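# Stack the black plate on the white plate

## Task

Set the black plate on top of the white plate so that no part of it sticks out past the white plate's rim; it must stay there on its own once the robot is gone, so finish by releasing it and moving the tool away.

## Robot and tools

Robot: one FANUC CRX-5iA arm, six joints, with a vacuum suction cup as its only tool. There is a single arm, so every pose below is one list of 8 numbers.

Frame: all positions and orientations are in the scene frame. Its origin lies on the table surface straight under the arm base; +z is up, and +y is to the left when facing along +x. Lengths are in metres, orientations are unit quaternions written w, x, y, z. The cup point (end_effector_position) is the middle of the cup rim when the cup is not pressed. The cup opens along the cup point's own +z axis, so a cup aimed straight down has its +z pointing toward world -z. The tool widens behind the cup: starting about 7 cm back from the rim, its body and wrist camera stick out up to about 8 cm sideways, so leave clearance there.

A row is [x, y, z, qw, qx, qy, qz, suction]. The first seven numbers are an absolute target pose for the cup point in the scene frame, not an offset. suction runs from -1 to 1: values above 0.05 request that fraction of full vacuum (full is about 55 kPa under ambient); 0.05 or less switches it off. The setting persists until changed. Repeat the intended quaternion in every row, rather than copying the possibly drifted one from the last result. A target more than 0.6 m from the last reported position along any axis of the cup point's frame is refused and nothing moves. Each control step (1/30 s) the commanded pose is also clipped to at most 70 mm and 16 degrees from the measured pose.

Tools:
- execute_actions(actions, pictures): actions is a list holding zero or one item. Empty list: just report the state. An item with rows (1 to 15 rows) and steps (1 to 15, default 15) plays one row per step, repeating the final row if steps outnumber rows. An item with only steps (up to 300) is a wait, counted from the previous result, so thinking time is included. pictures (true/false) chooses whether camera images come back; by default they do.
- move(target, speed): target is one row as above, an absolute pose. The cup point follows a straight path there, lasting 0.5 to 10 s (it stops short if longer). speed is the path's top speed in m/s, 0.002 to 0.5, default 0.25; rotation is capped at twice that value in rad/s. The suction value is applied at the start. The path ignores obstacles, and the real arm can lag, deviate or overshoot the speed, worst near full reach.
- wait(seconds): 0 to 10 s of simulation with no new command.
- zoom_image(camera, region): enlarges part of the latest image from cam_head_left, cam_head_right (both 896x504) or cam_wrist (504x504 fisheye). region is [x0, y0, x1, y1] in pixels from the top-left corner, at most 504 by 504.
- read_manual(section): only "licences"; no motion.
- finished_scene(scene): pass the current scene's integer number to end and grade it. Irreversible. Replying with no tool call also ends things.

Results: the state line gives the cup point's position and quaternion (reported position can be slightly off at long reach), joint positions from base outward, suction_measured, part_present, and the flange force (includes held weight and some error; "no reading" means no estimate). part_present switches to 1 when suction_measured reaches 0.50 and back to 0 below 0.45. "Hand target" shows the pose the controller is currently heading for. HELD marks steps where the clearance check withheld all or part of a row; "pose unreachable" means that check altered or blocked a command. A move result adds a "move:" line with the ending (done = settled near target; off_target, moving, held, fault) and limits (paced = the pose was clipped; held = some steps were blocked, after which the arm may lurch fast), plus the remaining distance to target. MOTOR HOT warns of heating from holding loads; OVER-TEMPERATURE FAULT means the brakes were set.

Sequence for this job: look at the cameras to find both plates; place the cup above a flat, smooth patch of the black plate (the 29 mm rim must contact all round, away from holes, seams and the plate's edge); turn suction on and descend gently until suction_measured rises; lift, carry over the white plate, lower slowly until the black plate rests fully within the white plate's rim; switch suction off; then raise the tool at least 15 mm and move it away. Vacuum shortens the cup, so a held object sits up to about 10 mm nearer the tool than the cup point suggests.

Avoid: aiming a target beyond the contact point, as the arm is very stiff; fast impacts; an outside force of 150 N or a joint torque at its load limit (150 N m for waist, shoulder and elbow, 37.6 N m for the three wrist joints), either of which freezes the arm for 10 s and cancels the rest of the call. Do not let the cup seal on the table (suction off frees it). Do not drop the plate, slam it down, or push anything off the table. A loose object may occasionally get nudged by an outside disturbance, so check the final placement before finishing.

Each tool is called after ">>>" by a JSON object that holds its "api" and its "payload".

## Session

>>> {"api": "execute_actions", "payload": {"actions": []}}

Scene clock: 0.00 s of 4900.00 s.
end_effector_position=(+0.5012, -0.0206, +0.4350) suction_measured=0.00 part_present=0 end_effector_quat_wxyz=(-0.004, +0.025, +1.000, -0.007)
Joint positions: [ 0.263  0.13   0.193 -0.001 -1.634 -0.262]
Joint velocities: [ 0.001  0.    -0.001 -0.002 -0.001 -0.   ]
Flange force (N, the push that the arm receives, along the end effector's own x y z axes): no reading
Hand target: +0.501, -0.021, +0.435; -0.004, +0.025, +1.000, -0.007

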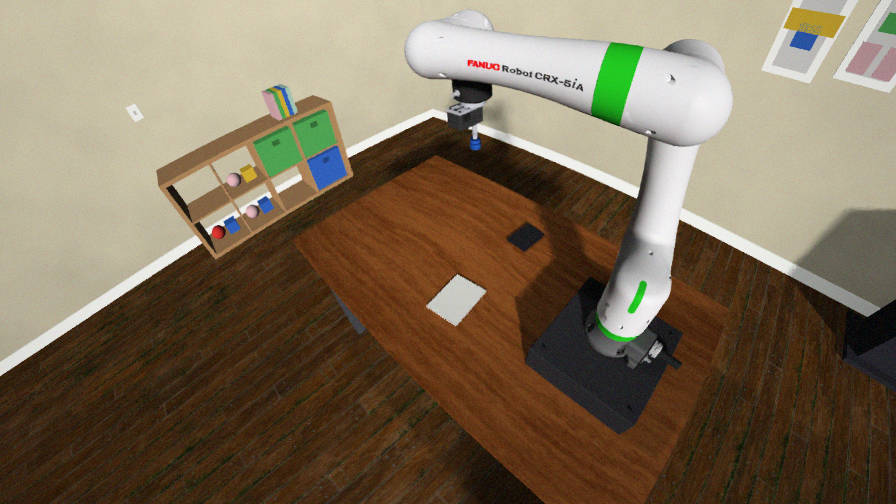

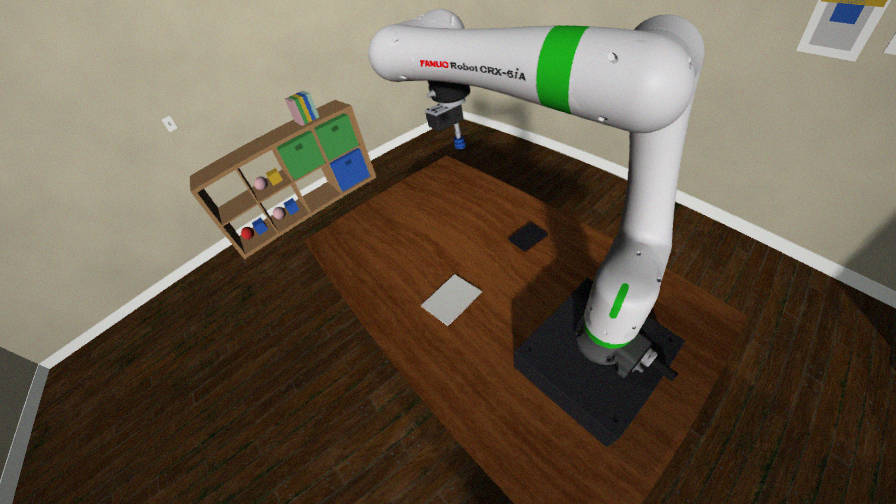

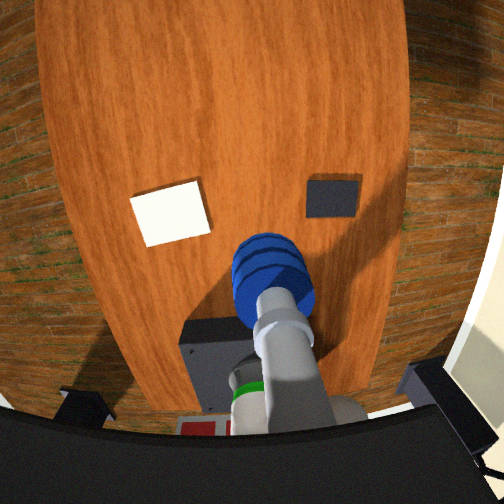

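>>> {"api": "move", "payload": {"target": [0.43,0.155,0.1,0,-0.07,0.9975,0,0], "speed": 0.35}}

>>> {"api": "move", "payload": {"target": [0.425,-0.21,0.1,0,0,1,0,0], "speed": 0.35}}

Scene clock: 7.03 s of 4900.00 s.
end_effector_position=(+0.4306, +0.1551, +0.1000) suction_measured=0.00 part_present=0 end_effector_quat_wxyz=(-0.000, -0.070, +0.998, -0.000)
Joint positions: [ 0.68   0.296 -0.447 -0.01  -0.815 -0.483]
Joint velocities: [ 0.001  0.004  0.     0.001  0.003 -0.001]
Flange force (N, the push that the arm receives, along the end effector's own x y z axes): [-2.7 0.6 5.8]
Hand target: +0.431, +0.155, +0.100; -0.000, -0.070, +0.998, -0.000
Off the commanded pose: 0.001 m, 0 deg.
After step 90, 2.30 s passed at rest.
move: done

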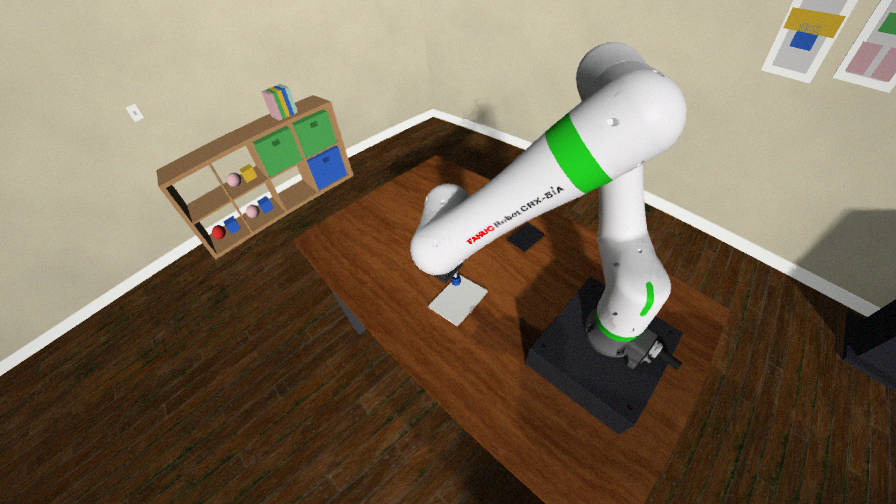

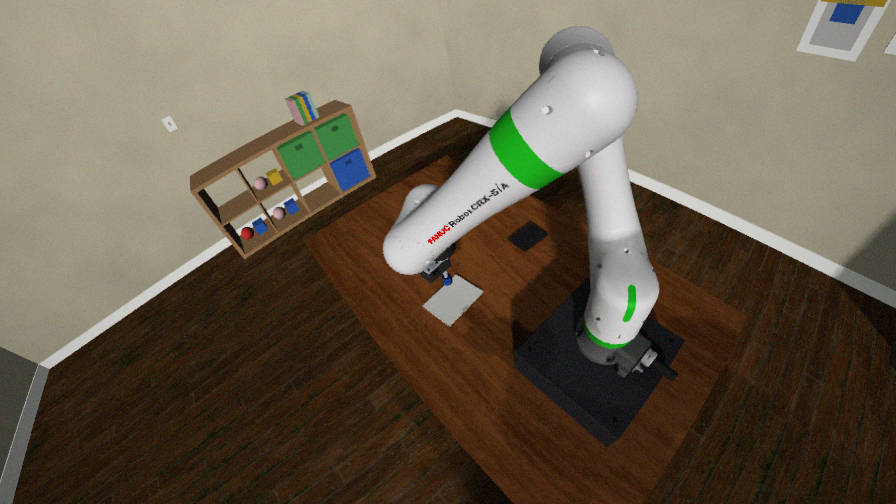

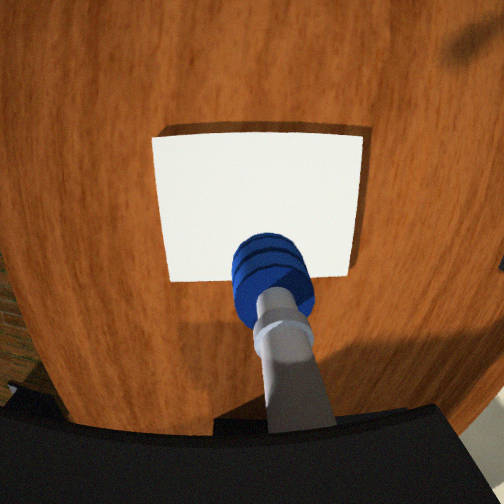

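Scene clock: 8.77 s of 4900.00 s.
end_effector_position=(+0.4250, -0.2100, +0.1001) suction_measured=0.00 part_present=0 end_effector_quat_wxyz=(+0.000, -0.000, +1.000, +0.000)
Joint positions: [-0.14   0.345 -0.39  -0.021 -0.831  0.205]
Joint velocities: [-0.002  0.002  0.006 -0.002 -0.004  0.005]
Flange force (N, the push that the arm receives, along the end effector's own x y z axes): [-0.1 -3.2 5.4]
Hand target: +0.425, -0.210, +0.100; +0.000, -0.000, +1.000, +0.000
Off the commanded pose: 0.000 m, 0 deg.
move: done; limits=paced

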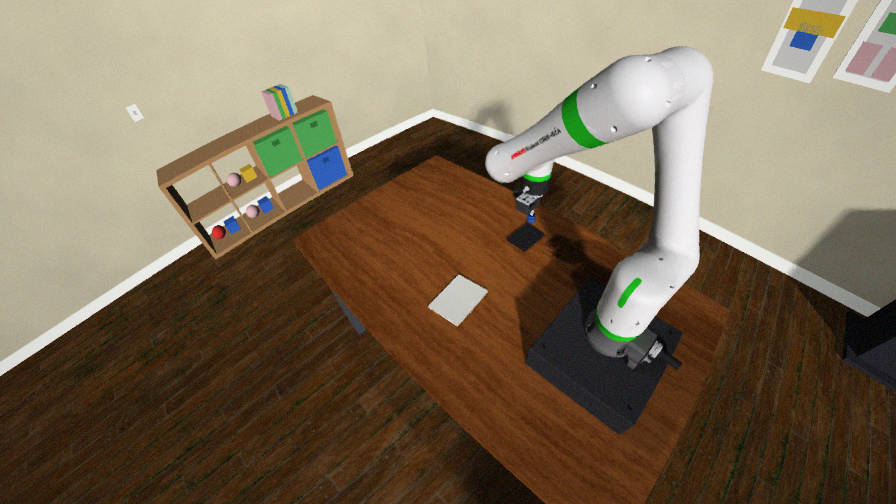

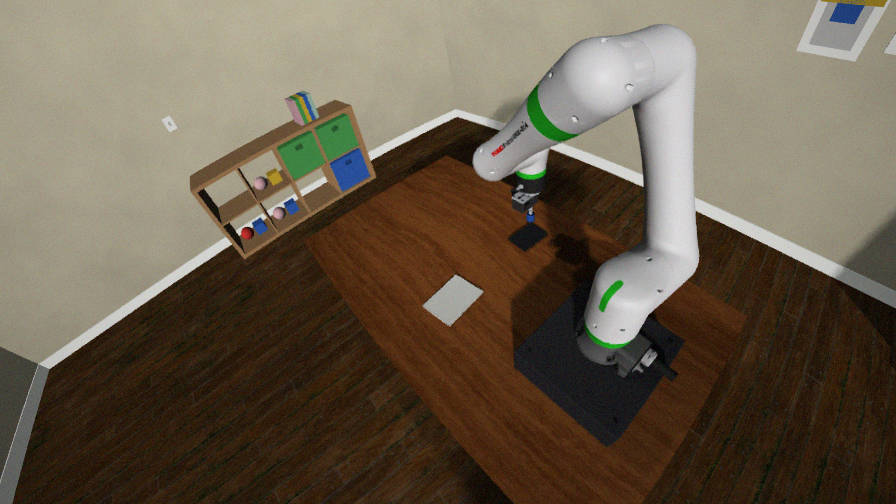

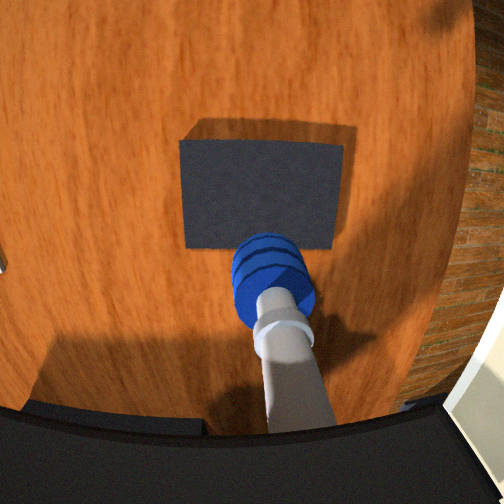

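Black looks thicker here.

>>> {"api": "move", "payload": {"target": [0.438,-0.211,0.035,0,0,1,0,0]}}

>>> {"api": "move", "payload": {"target": [0.438,-0.211,0.012,0,0,1,0,1], "speed": 0.02}}

Scene clock: 13.53 s of 4900.00 s.
end_effector_position=(+0.4381, -0.2110, +0.0351) suction_measured=0.00 part_present=0 end_effector_quat_wxyz=(+0.000, +0.000, +1.000, -0.000)
Joint positions: [-0.135  0.492 -0.378 -0.024 -0.696  0.203]
Joint velocities: [-0.001  0.003  0.    -0.     0.001 -0.   ]
Flange force (N, the push that the arm receives, along the end effector's own x y z axes): [-1.3 1.0 5.4]
Hand target: +0.438, -0.211, +0.035; -0.000, +0.000, +1.000, -0.000
Off the commanded pose: 0.000 m, 0 deg.
After step 90, 0.87 s passed at rest.
move: done

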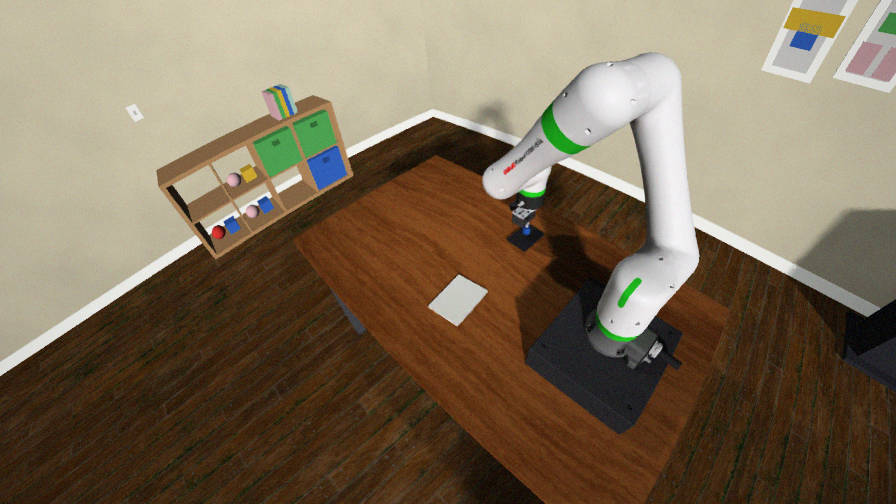

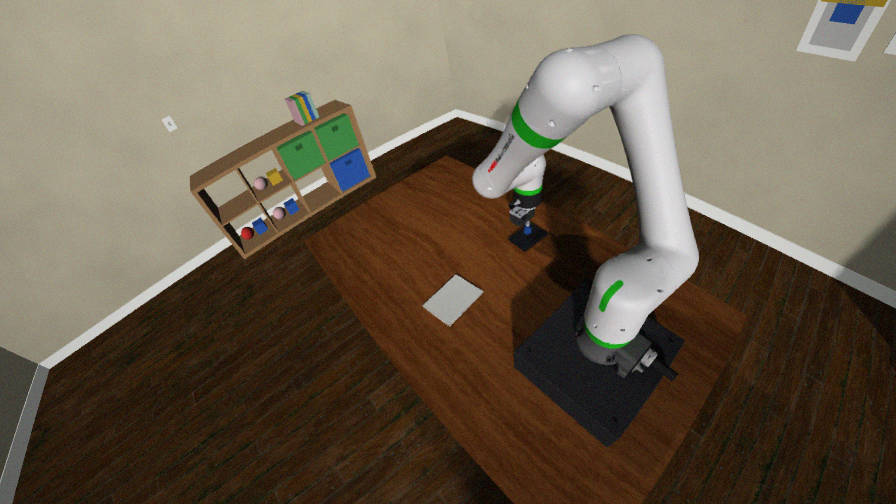

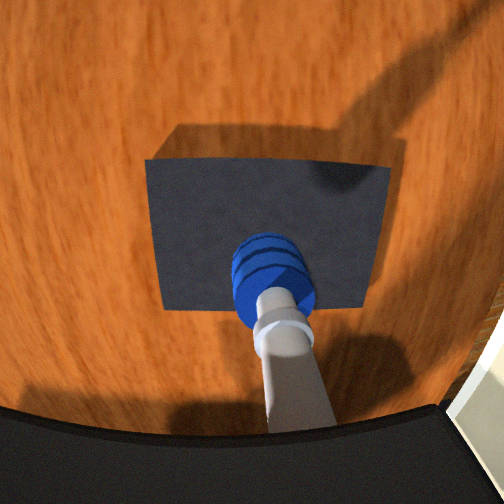

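Scene clock: 14.93 s of 4900.00 s.
end_effector_position=(+0.4380, -0.2110, +0.0121) suction_measured=0.00 part_present=0 end_effector_quat_wxyz=(-0.000, +0.000, +1.000, -0.000)
Joint positions: [-0.134  0.54  -0.381 -0.025 -0.646  0.205]
Joint velocities: [-0.     0.003 -0.001 -0.001  0.003 -0.   ]
Flange force (N, the push that the arm receives, along the end effector's own x y z axes): [-1.9 -0.4 5.3]
Hand target: +0.438, -0.211, +0.012; -0.000, +0.000, +1.000, -0.000
Off the commanded pose: 0.000 m, 0 deg.
move: done

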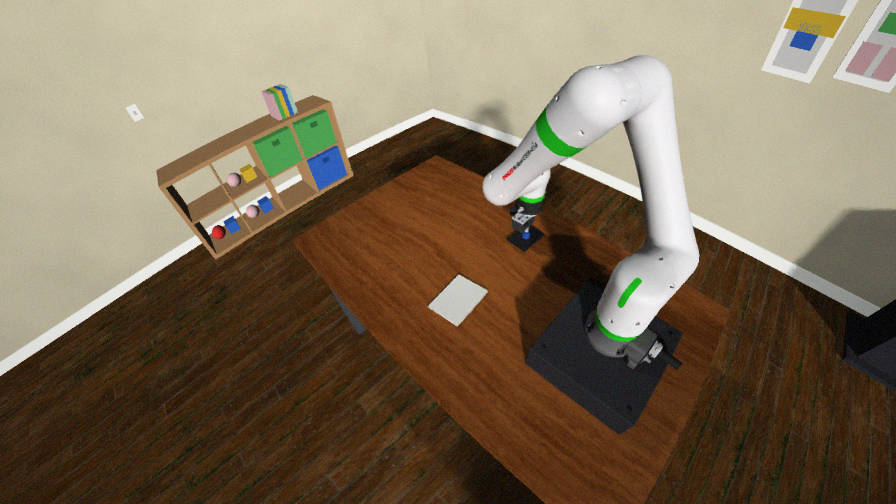

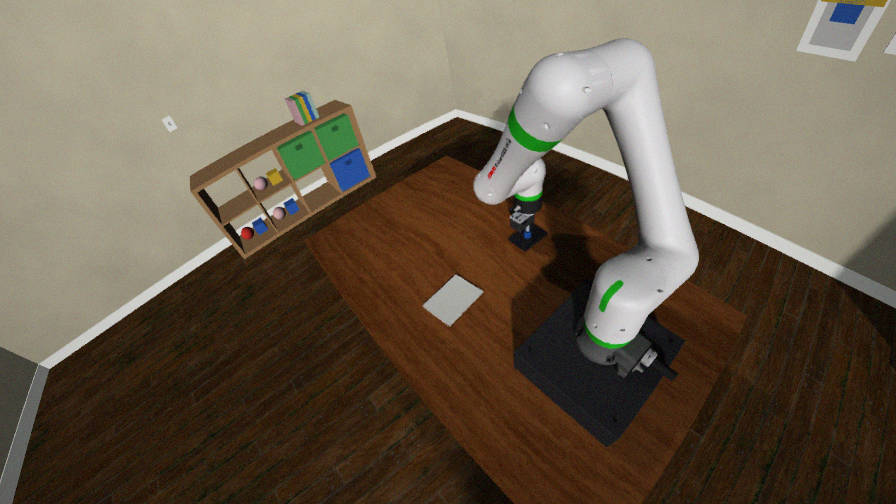

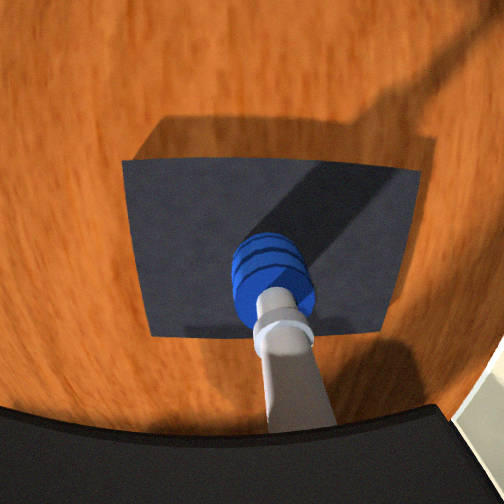

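>>> {"api": "move", "payload": {"target": [0.438,-0.211,0.007,0,0,1,0,1], "speed": 0.005}}

>>> {"api": "move", "payload": {"target": [0.438,-0.211,0.04,0,0,1,0,1], "speed": 0.05}}

>>> {"api": "move", "payload": {"target": [0.43,0.155,0.03,0,-0.087,0.996,0,1], "speed": 0.2}}

>>> {"api": "move", "payload": {"target": [0.43,0.155,0.009,0,-0.087,0.996,0,1], "speed": 0.015}}

Scene clock: 23.30 s of 4900.00 s.
end_effector_position=(+0.4380, -0.2110, +0.0070) suction_measured=1.00 part_present=1 end_effector_quat_wxyz=(-0.000, +0.000, +1.000, -0.000)
Joint positions: [-0.134  0.55  -0.381 -0.026 -0.635  0.205]
Joint velocities: [ 0.     0.002  0.001  0.     0.002 -0.001]
Flange force (N, the push that the arm receives, along the end effector's own x y z axes): [0.9 0.2 3.3]
Hand target: +0.438, -0.211, +0.007; -0.000, +0.000, +1.000, -0.000
Off the commanded pose: 0.000 m, 0 deg.
After step 90, 4.17 s passed at rest.
move: done

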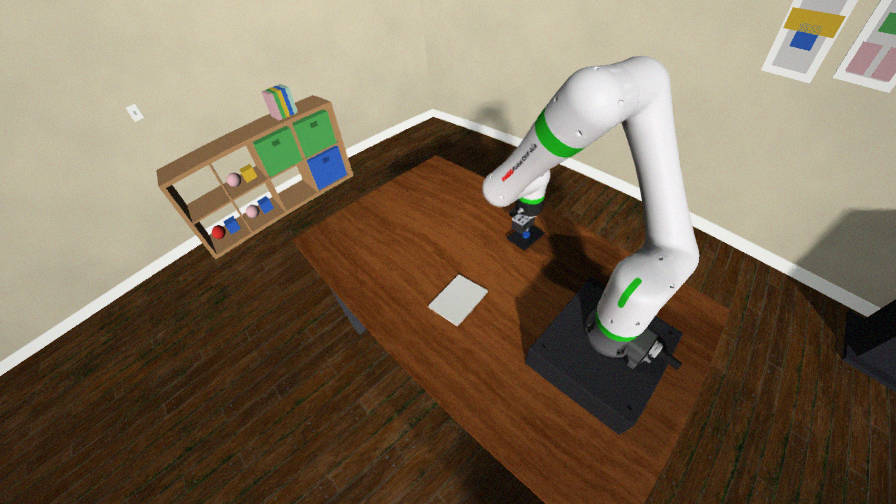

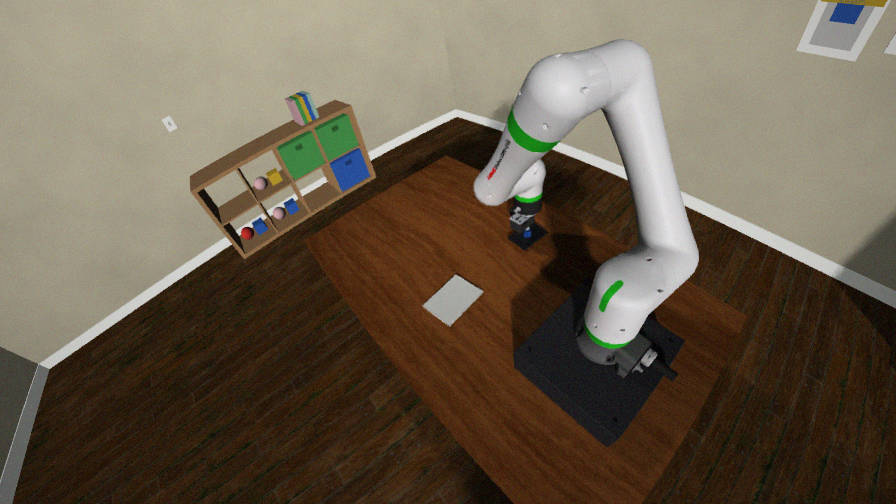

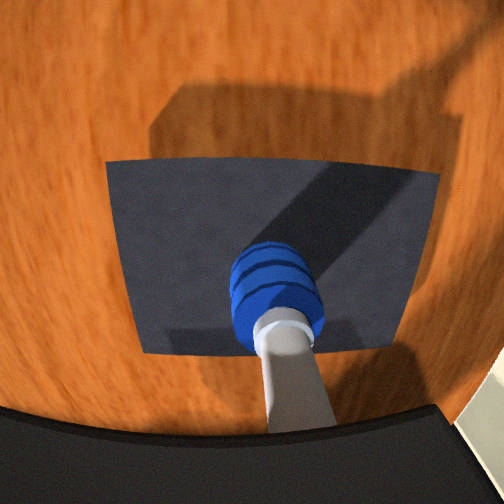

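Scene clock: 24.30 s of 4900.00 s.
end_effector_position=(+0.4379, -0.2110, +0.0399) suction_measured=1.00 part_present=1 end_effector_quat_wxyz=(-0.000, -0.000, +1.000, +0.000)
Joint positions: [-0.135  0.482 -0.378 -0.024 -0.706  0.204]
Joint velocities: [ 0.    -0.002  0.    -0.    -0.003  0.001]
Flange force (N, the push that the arm receives, along the end effector's own x y z axes): [-3.5 -2.4 2.6]
Hand target: +0.438, -0.211, +0.040; +0.000, -0.000, +1.000, +0.000
Off the commanded pose: 0.000 m, 0 deg.
move: done

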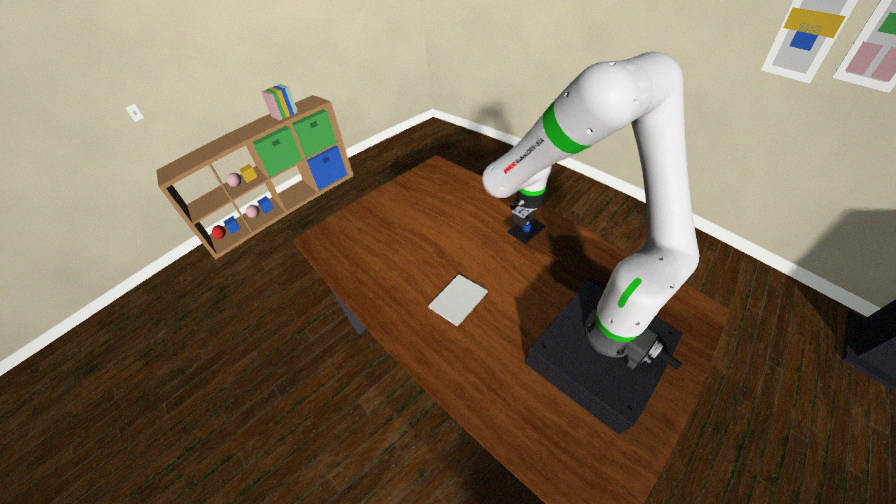

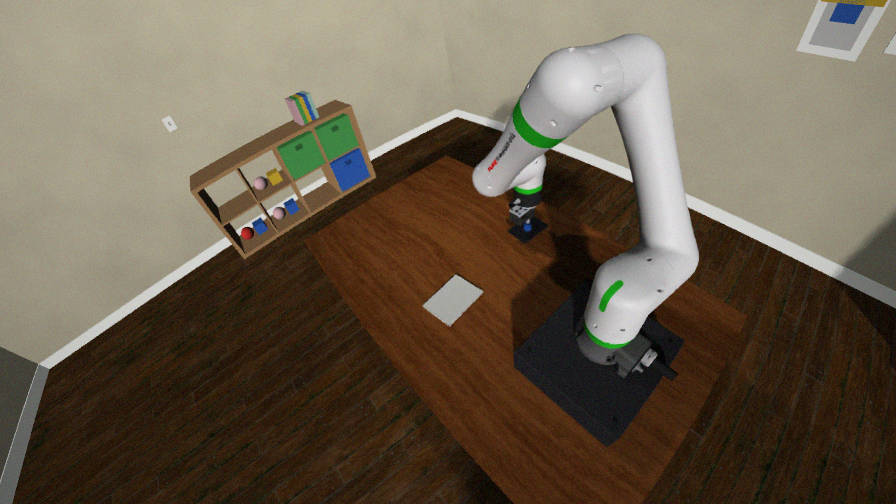

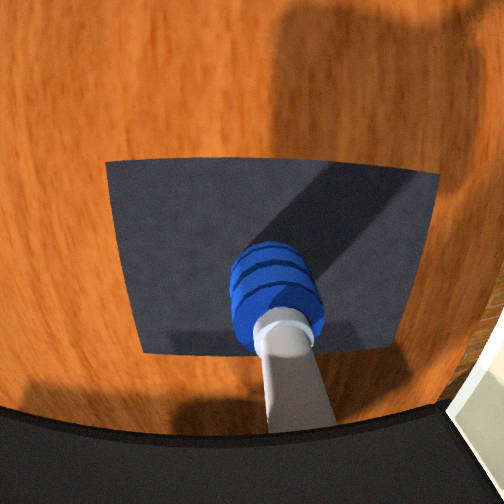

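Scene clock: 26.63 s of 4900.00 s.
end_effector_position=(+0.4300, +0.1550, +0.0300) suction_measured=0.98 part_present=1 end_effector_quat_wxyz=(-0.000, -0.087, +0.996, -0.000)
Joint positions: [ 0.682  0.437 -0.474 -0.012 -0.646 -0.447]
Joint velocities: [ 0.004  0.002  0.003 -0.    -0.001 -0.004]
Flange force (N, the push that the arm receives, along the end effector's own x y z axes): [-3.8 2.8 7.0]
Hand target: +0.430, +0.155, +0.030; -0.000, -0.087, +0.996, -0.000
Off the commanded pose: 0.000 m, 0 deg.
move: done

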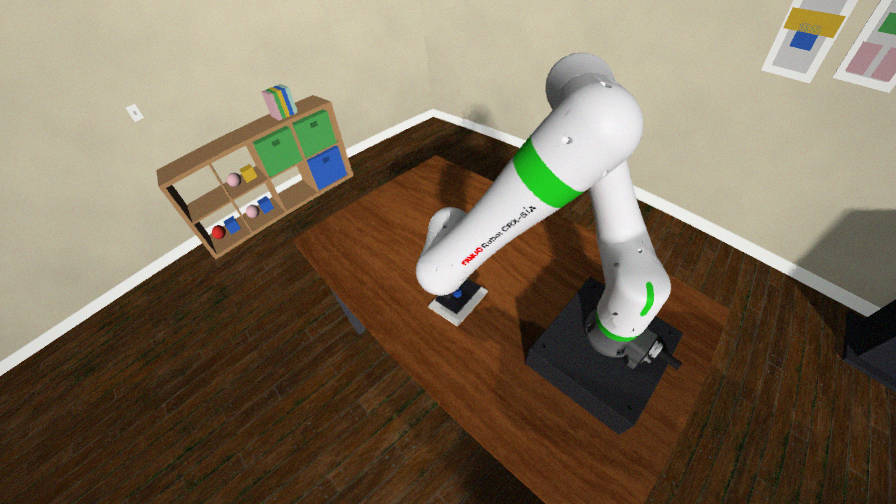

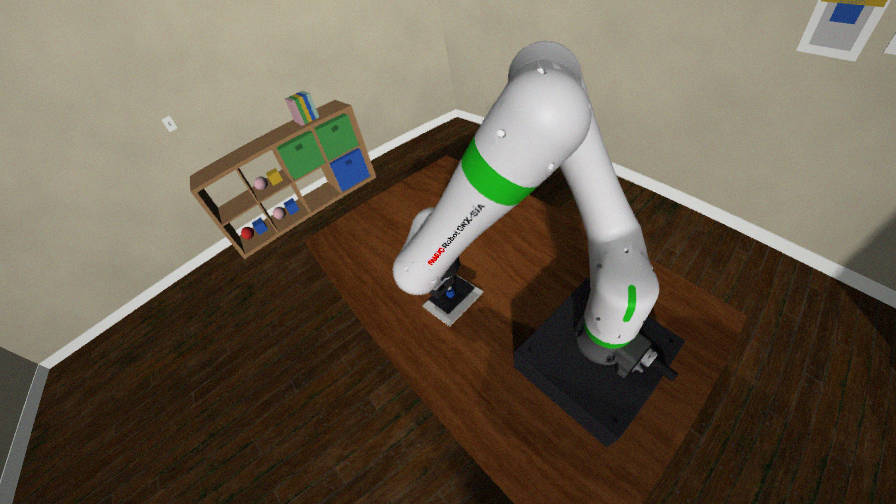

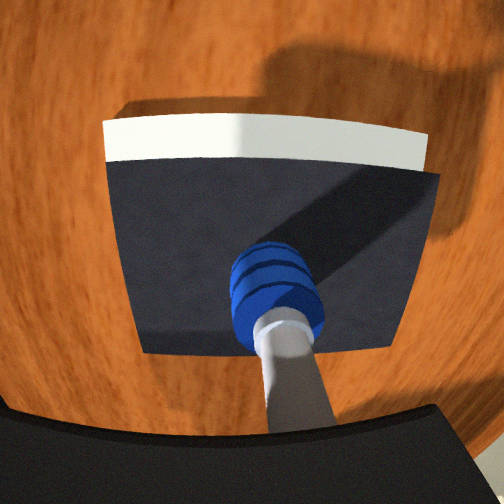

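Scene clock: 28.27 s of 4900.00 s.
end_effector_position=(+0.4300, +0.1550, +0.0091) suction_measured=0.99 part_present=1 end_effector_quat_wxyz=(+0.000, -0.087, +0.996, -0.000)
Joint positions: [ 0.682  0.484 -0.476 -0.013 -0.597 -0.446]
Joint velocities: [-0.001  0.003  0.     0.002  0.004  0.   ]
Flange force (N, the push that the arm receives, along the end effector's own x y z axes): [-3.8 1.0 6.2]
Hand target: +0.430, +0.155, +0.009; +0.000, -0.087, +0.996, -0.000
Off the commanded pose: 0.000 m, 0 deg.
move: done

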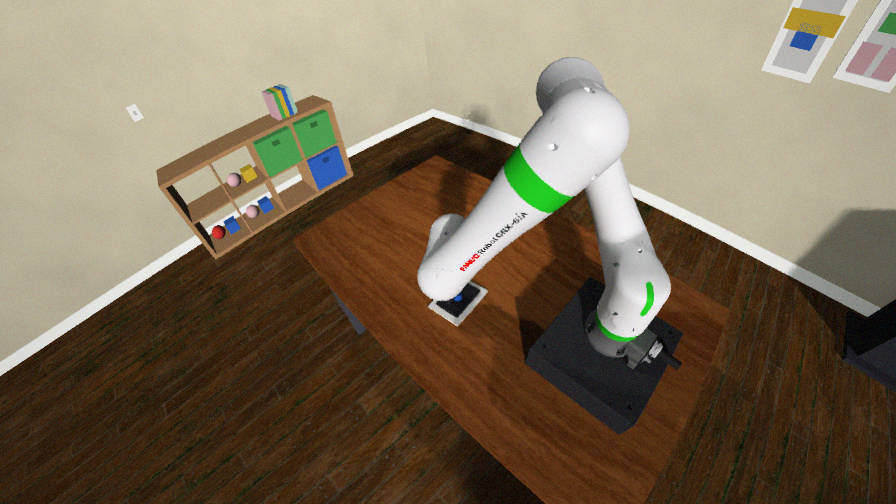

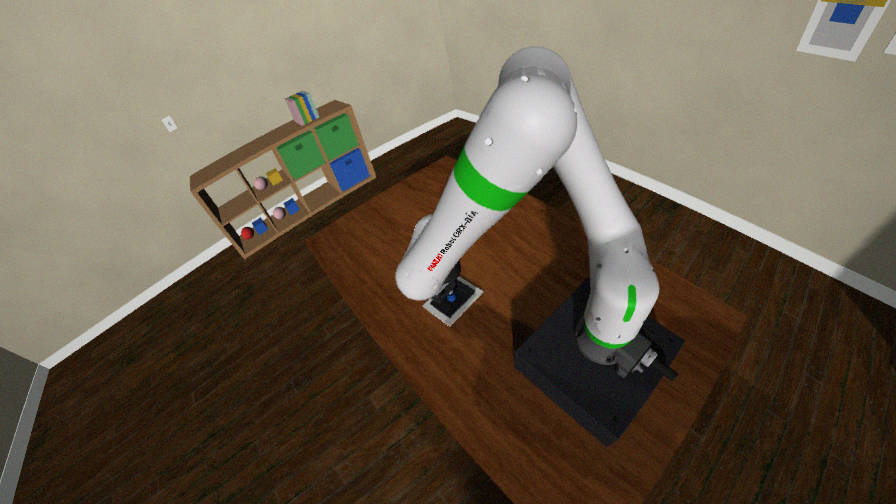

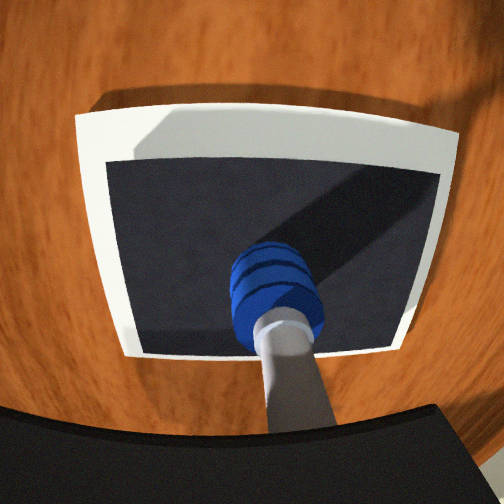

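The shadow suggests a gap of about 2 mm.

>>> {"api": "move", "payload": {"target": [0.43,0.155,0.0078,0,-0.087,0.996,0,1], "speed": 0.003}}

>>> {"api": "move", "payload": {"target": [0.43,0.155,0.0078,0,-0.087,0.996,0,0]}}

>>> {"api": "move", "payload": {"target": [0.43,0.155,0.14,0,-0.087,0.996,0,0], "speed": 0.15}}

Scene clock: 33.50 s of 4900.00 s.
end_effector_position=(+0.4300, +0.1550, +0.0078) suction_measured=1.00 part_present=1 end_effector_quat_wxyz=(+0.000, -0.087, +0.996, -0.000)
Joint positions: [ 0.682  0.487 -0.476 -0.013 -0.594 -0.446]
Joint velocities: [-0.001  0.001  0.001 -0.     0.001 -0.   ]
Flange force (N, the push that the arm receives, along the end effector's own x y z axes): [-3.8 2.1 6.0]
Hand target: +0.430, +0.155, +0.008; +0.000, -0.087, +0.996, -0.000
Off the commanded pose: 0.000 m, 0 deg.
move: done

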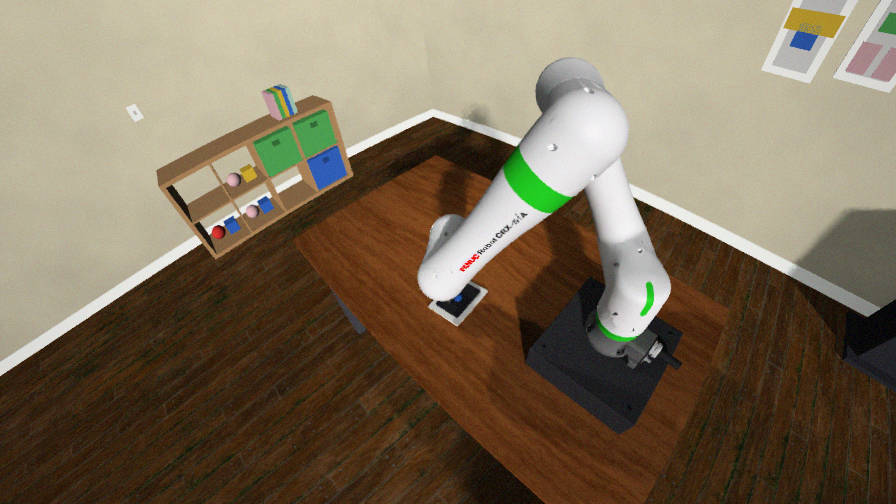

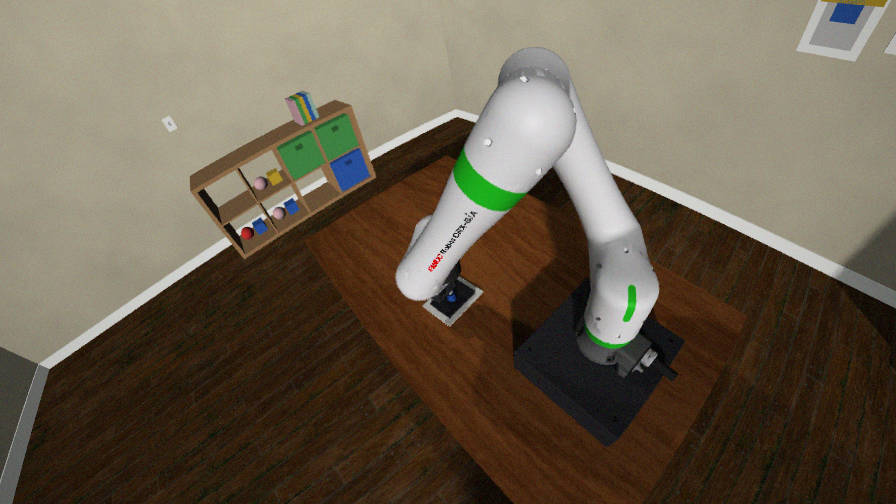

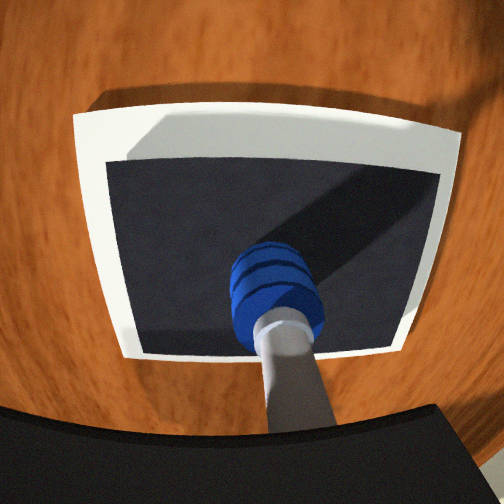

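Scene clock: 34.20 s of 4900.00 s.
end_effector_position=(+0.4300, +0.1550, +0.0078) suction_measured=0.00 part_present=0 end_effector_quat_wxyz=(+0.000, -0.087, +0.996, +0.000)
Joint positions: [ 0.682  0.487 -0.476 -0.013 -0.593 -0.446]
Joint velocities: [-0.001  0.     0.     0.    -0.     0.   ]
Flange force (N, the push that the arm receives, along the end effector's own x y z axes): [-0.6 -0.9 -2.2]
Hand target: +0.430, +0.155, +0.008; +0.000, -0.087, +0.996, -0.000
Off the commanded pose: 0.000 m, 0 deg.
move: done

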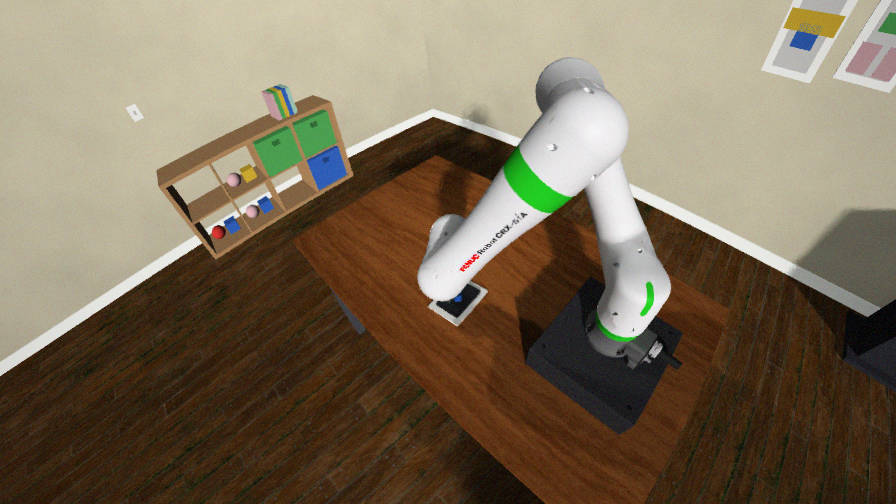

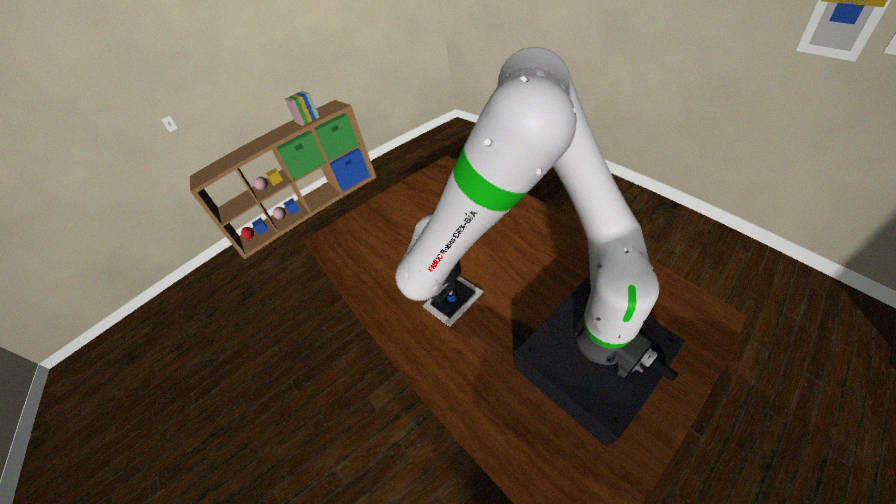

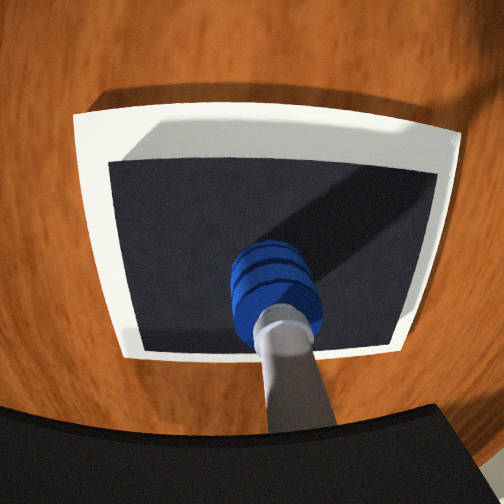

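Scene clock: 35.57 s of 4900.00 s.
end_effector_position=(+0.4298, +0.1549, +0.1400) suction_measured=0.00 part_present=0 end_effector_quat_wxyz=(-0.000, -0.087, +0.996, +0.000)
Joint positions: [ 0.68   0.224 -0.42  -0.009 -0.912 -0.449]
Joint velocities: [-0.001 -0.003  0.002 -0.002 -0.003  0.001]
Flange force (N, the push that the arm receives, along the end effector's own x y z axes): [0.2 -1.8 3.3]
Hand target: +0.430, +0.155, +0.140; -0.000, -0.087, +0.996, +0.000
Off the commanded pose: 0.000 m, 0 deg.
move: done

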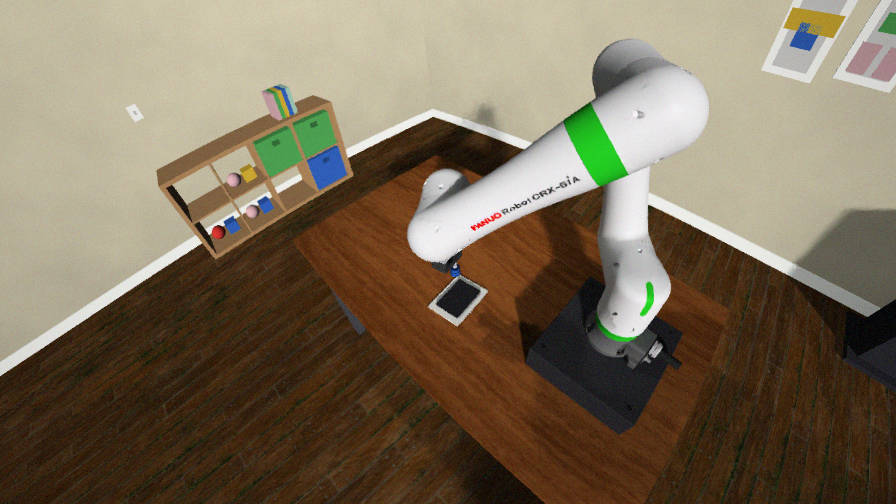

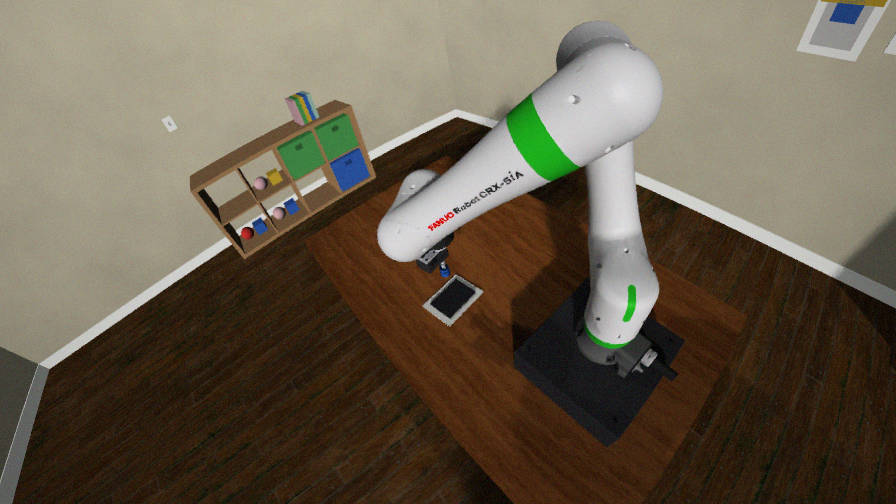

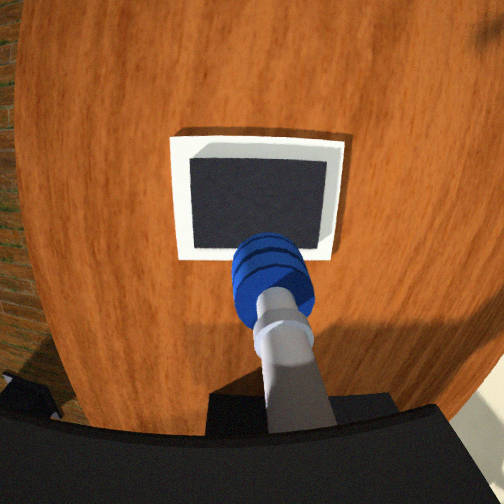

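>>> {"api": "finished_scene", "payload": {"scene": 2}}

The scene is finished: the task was done.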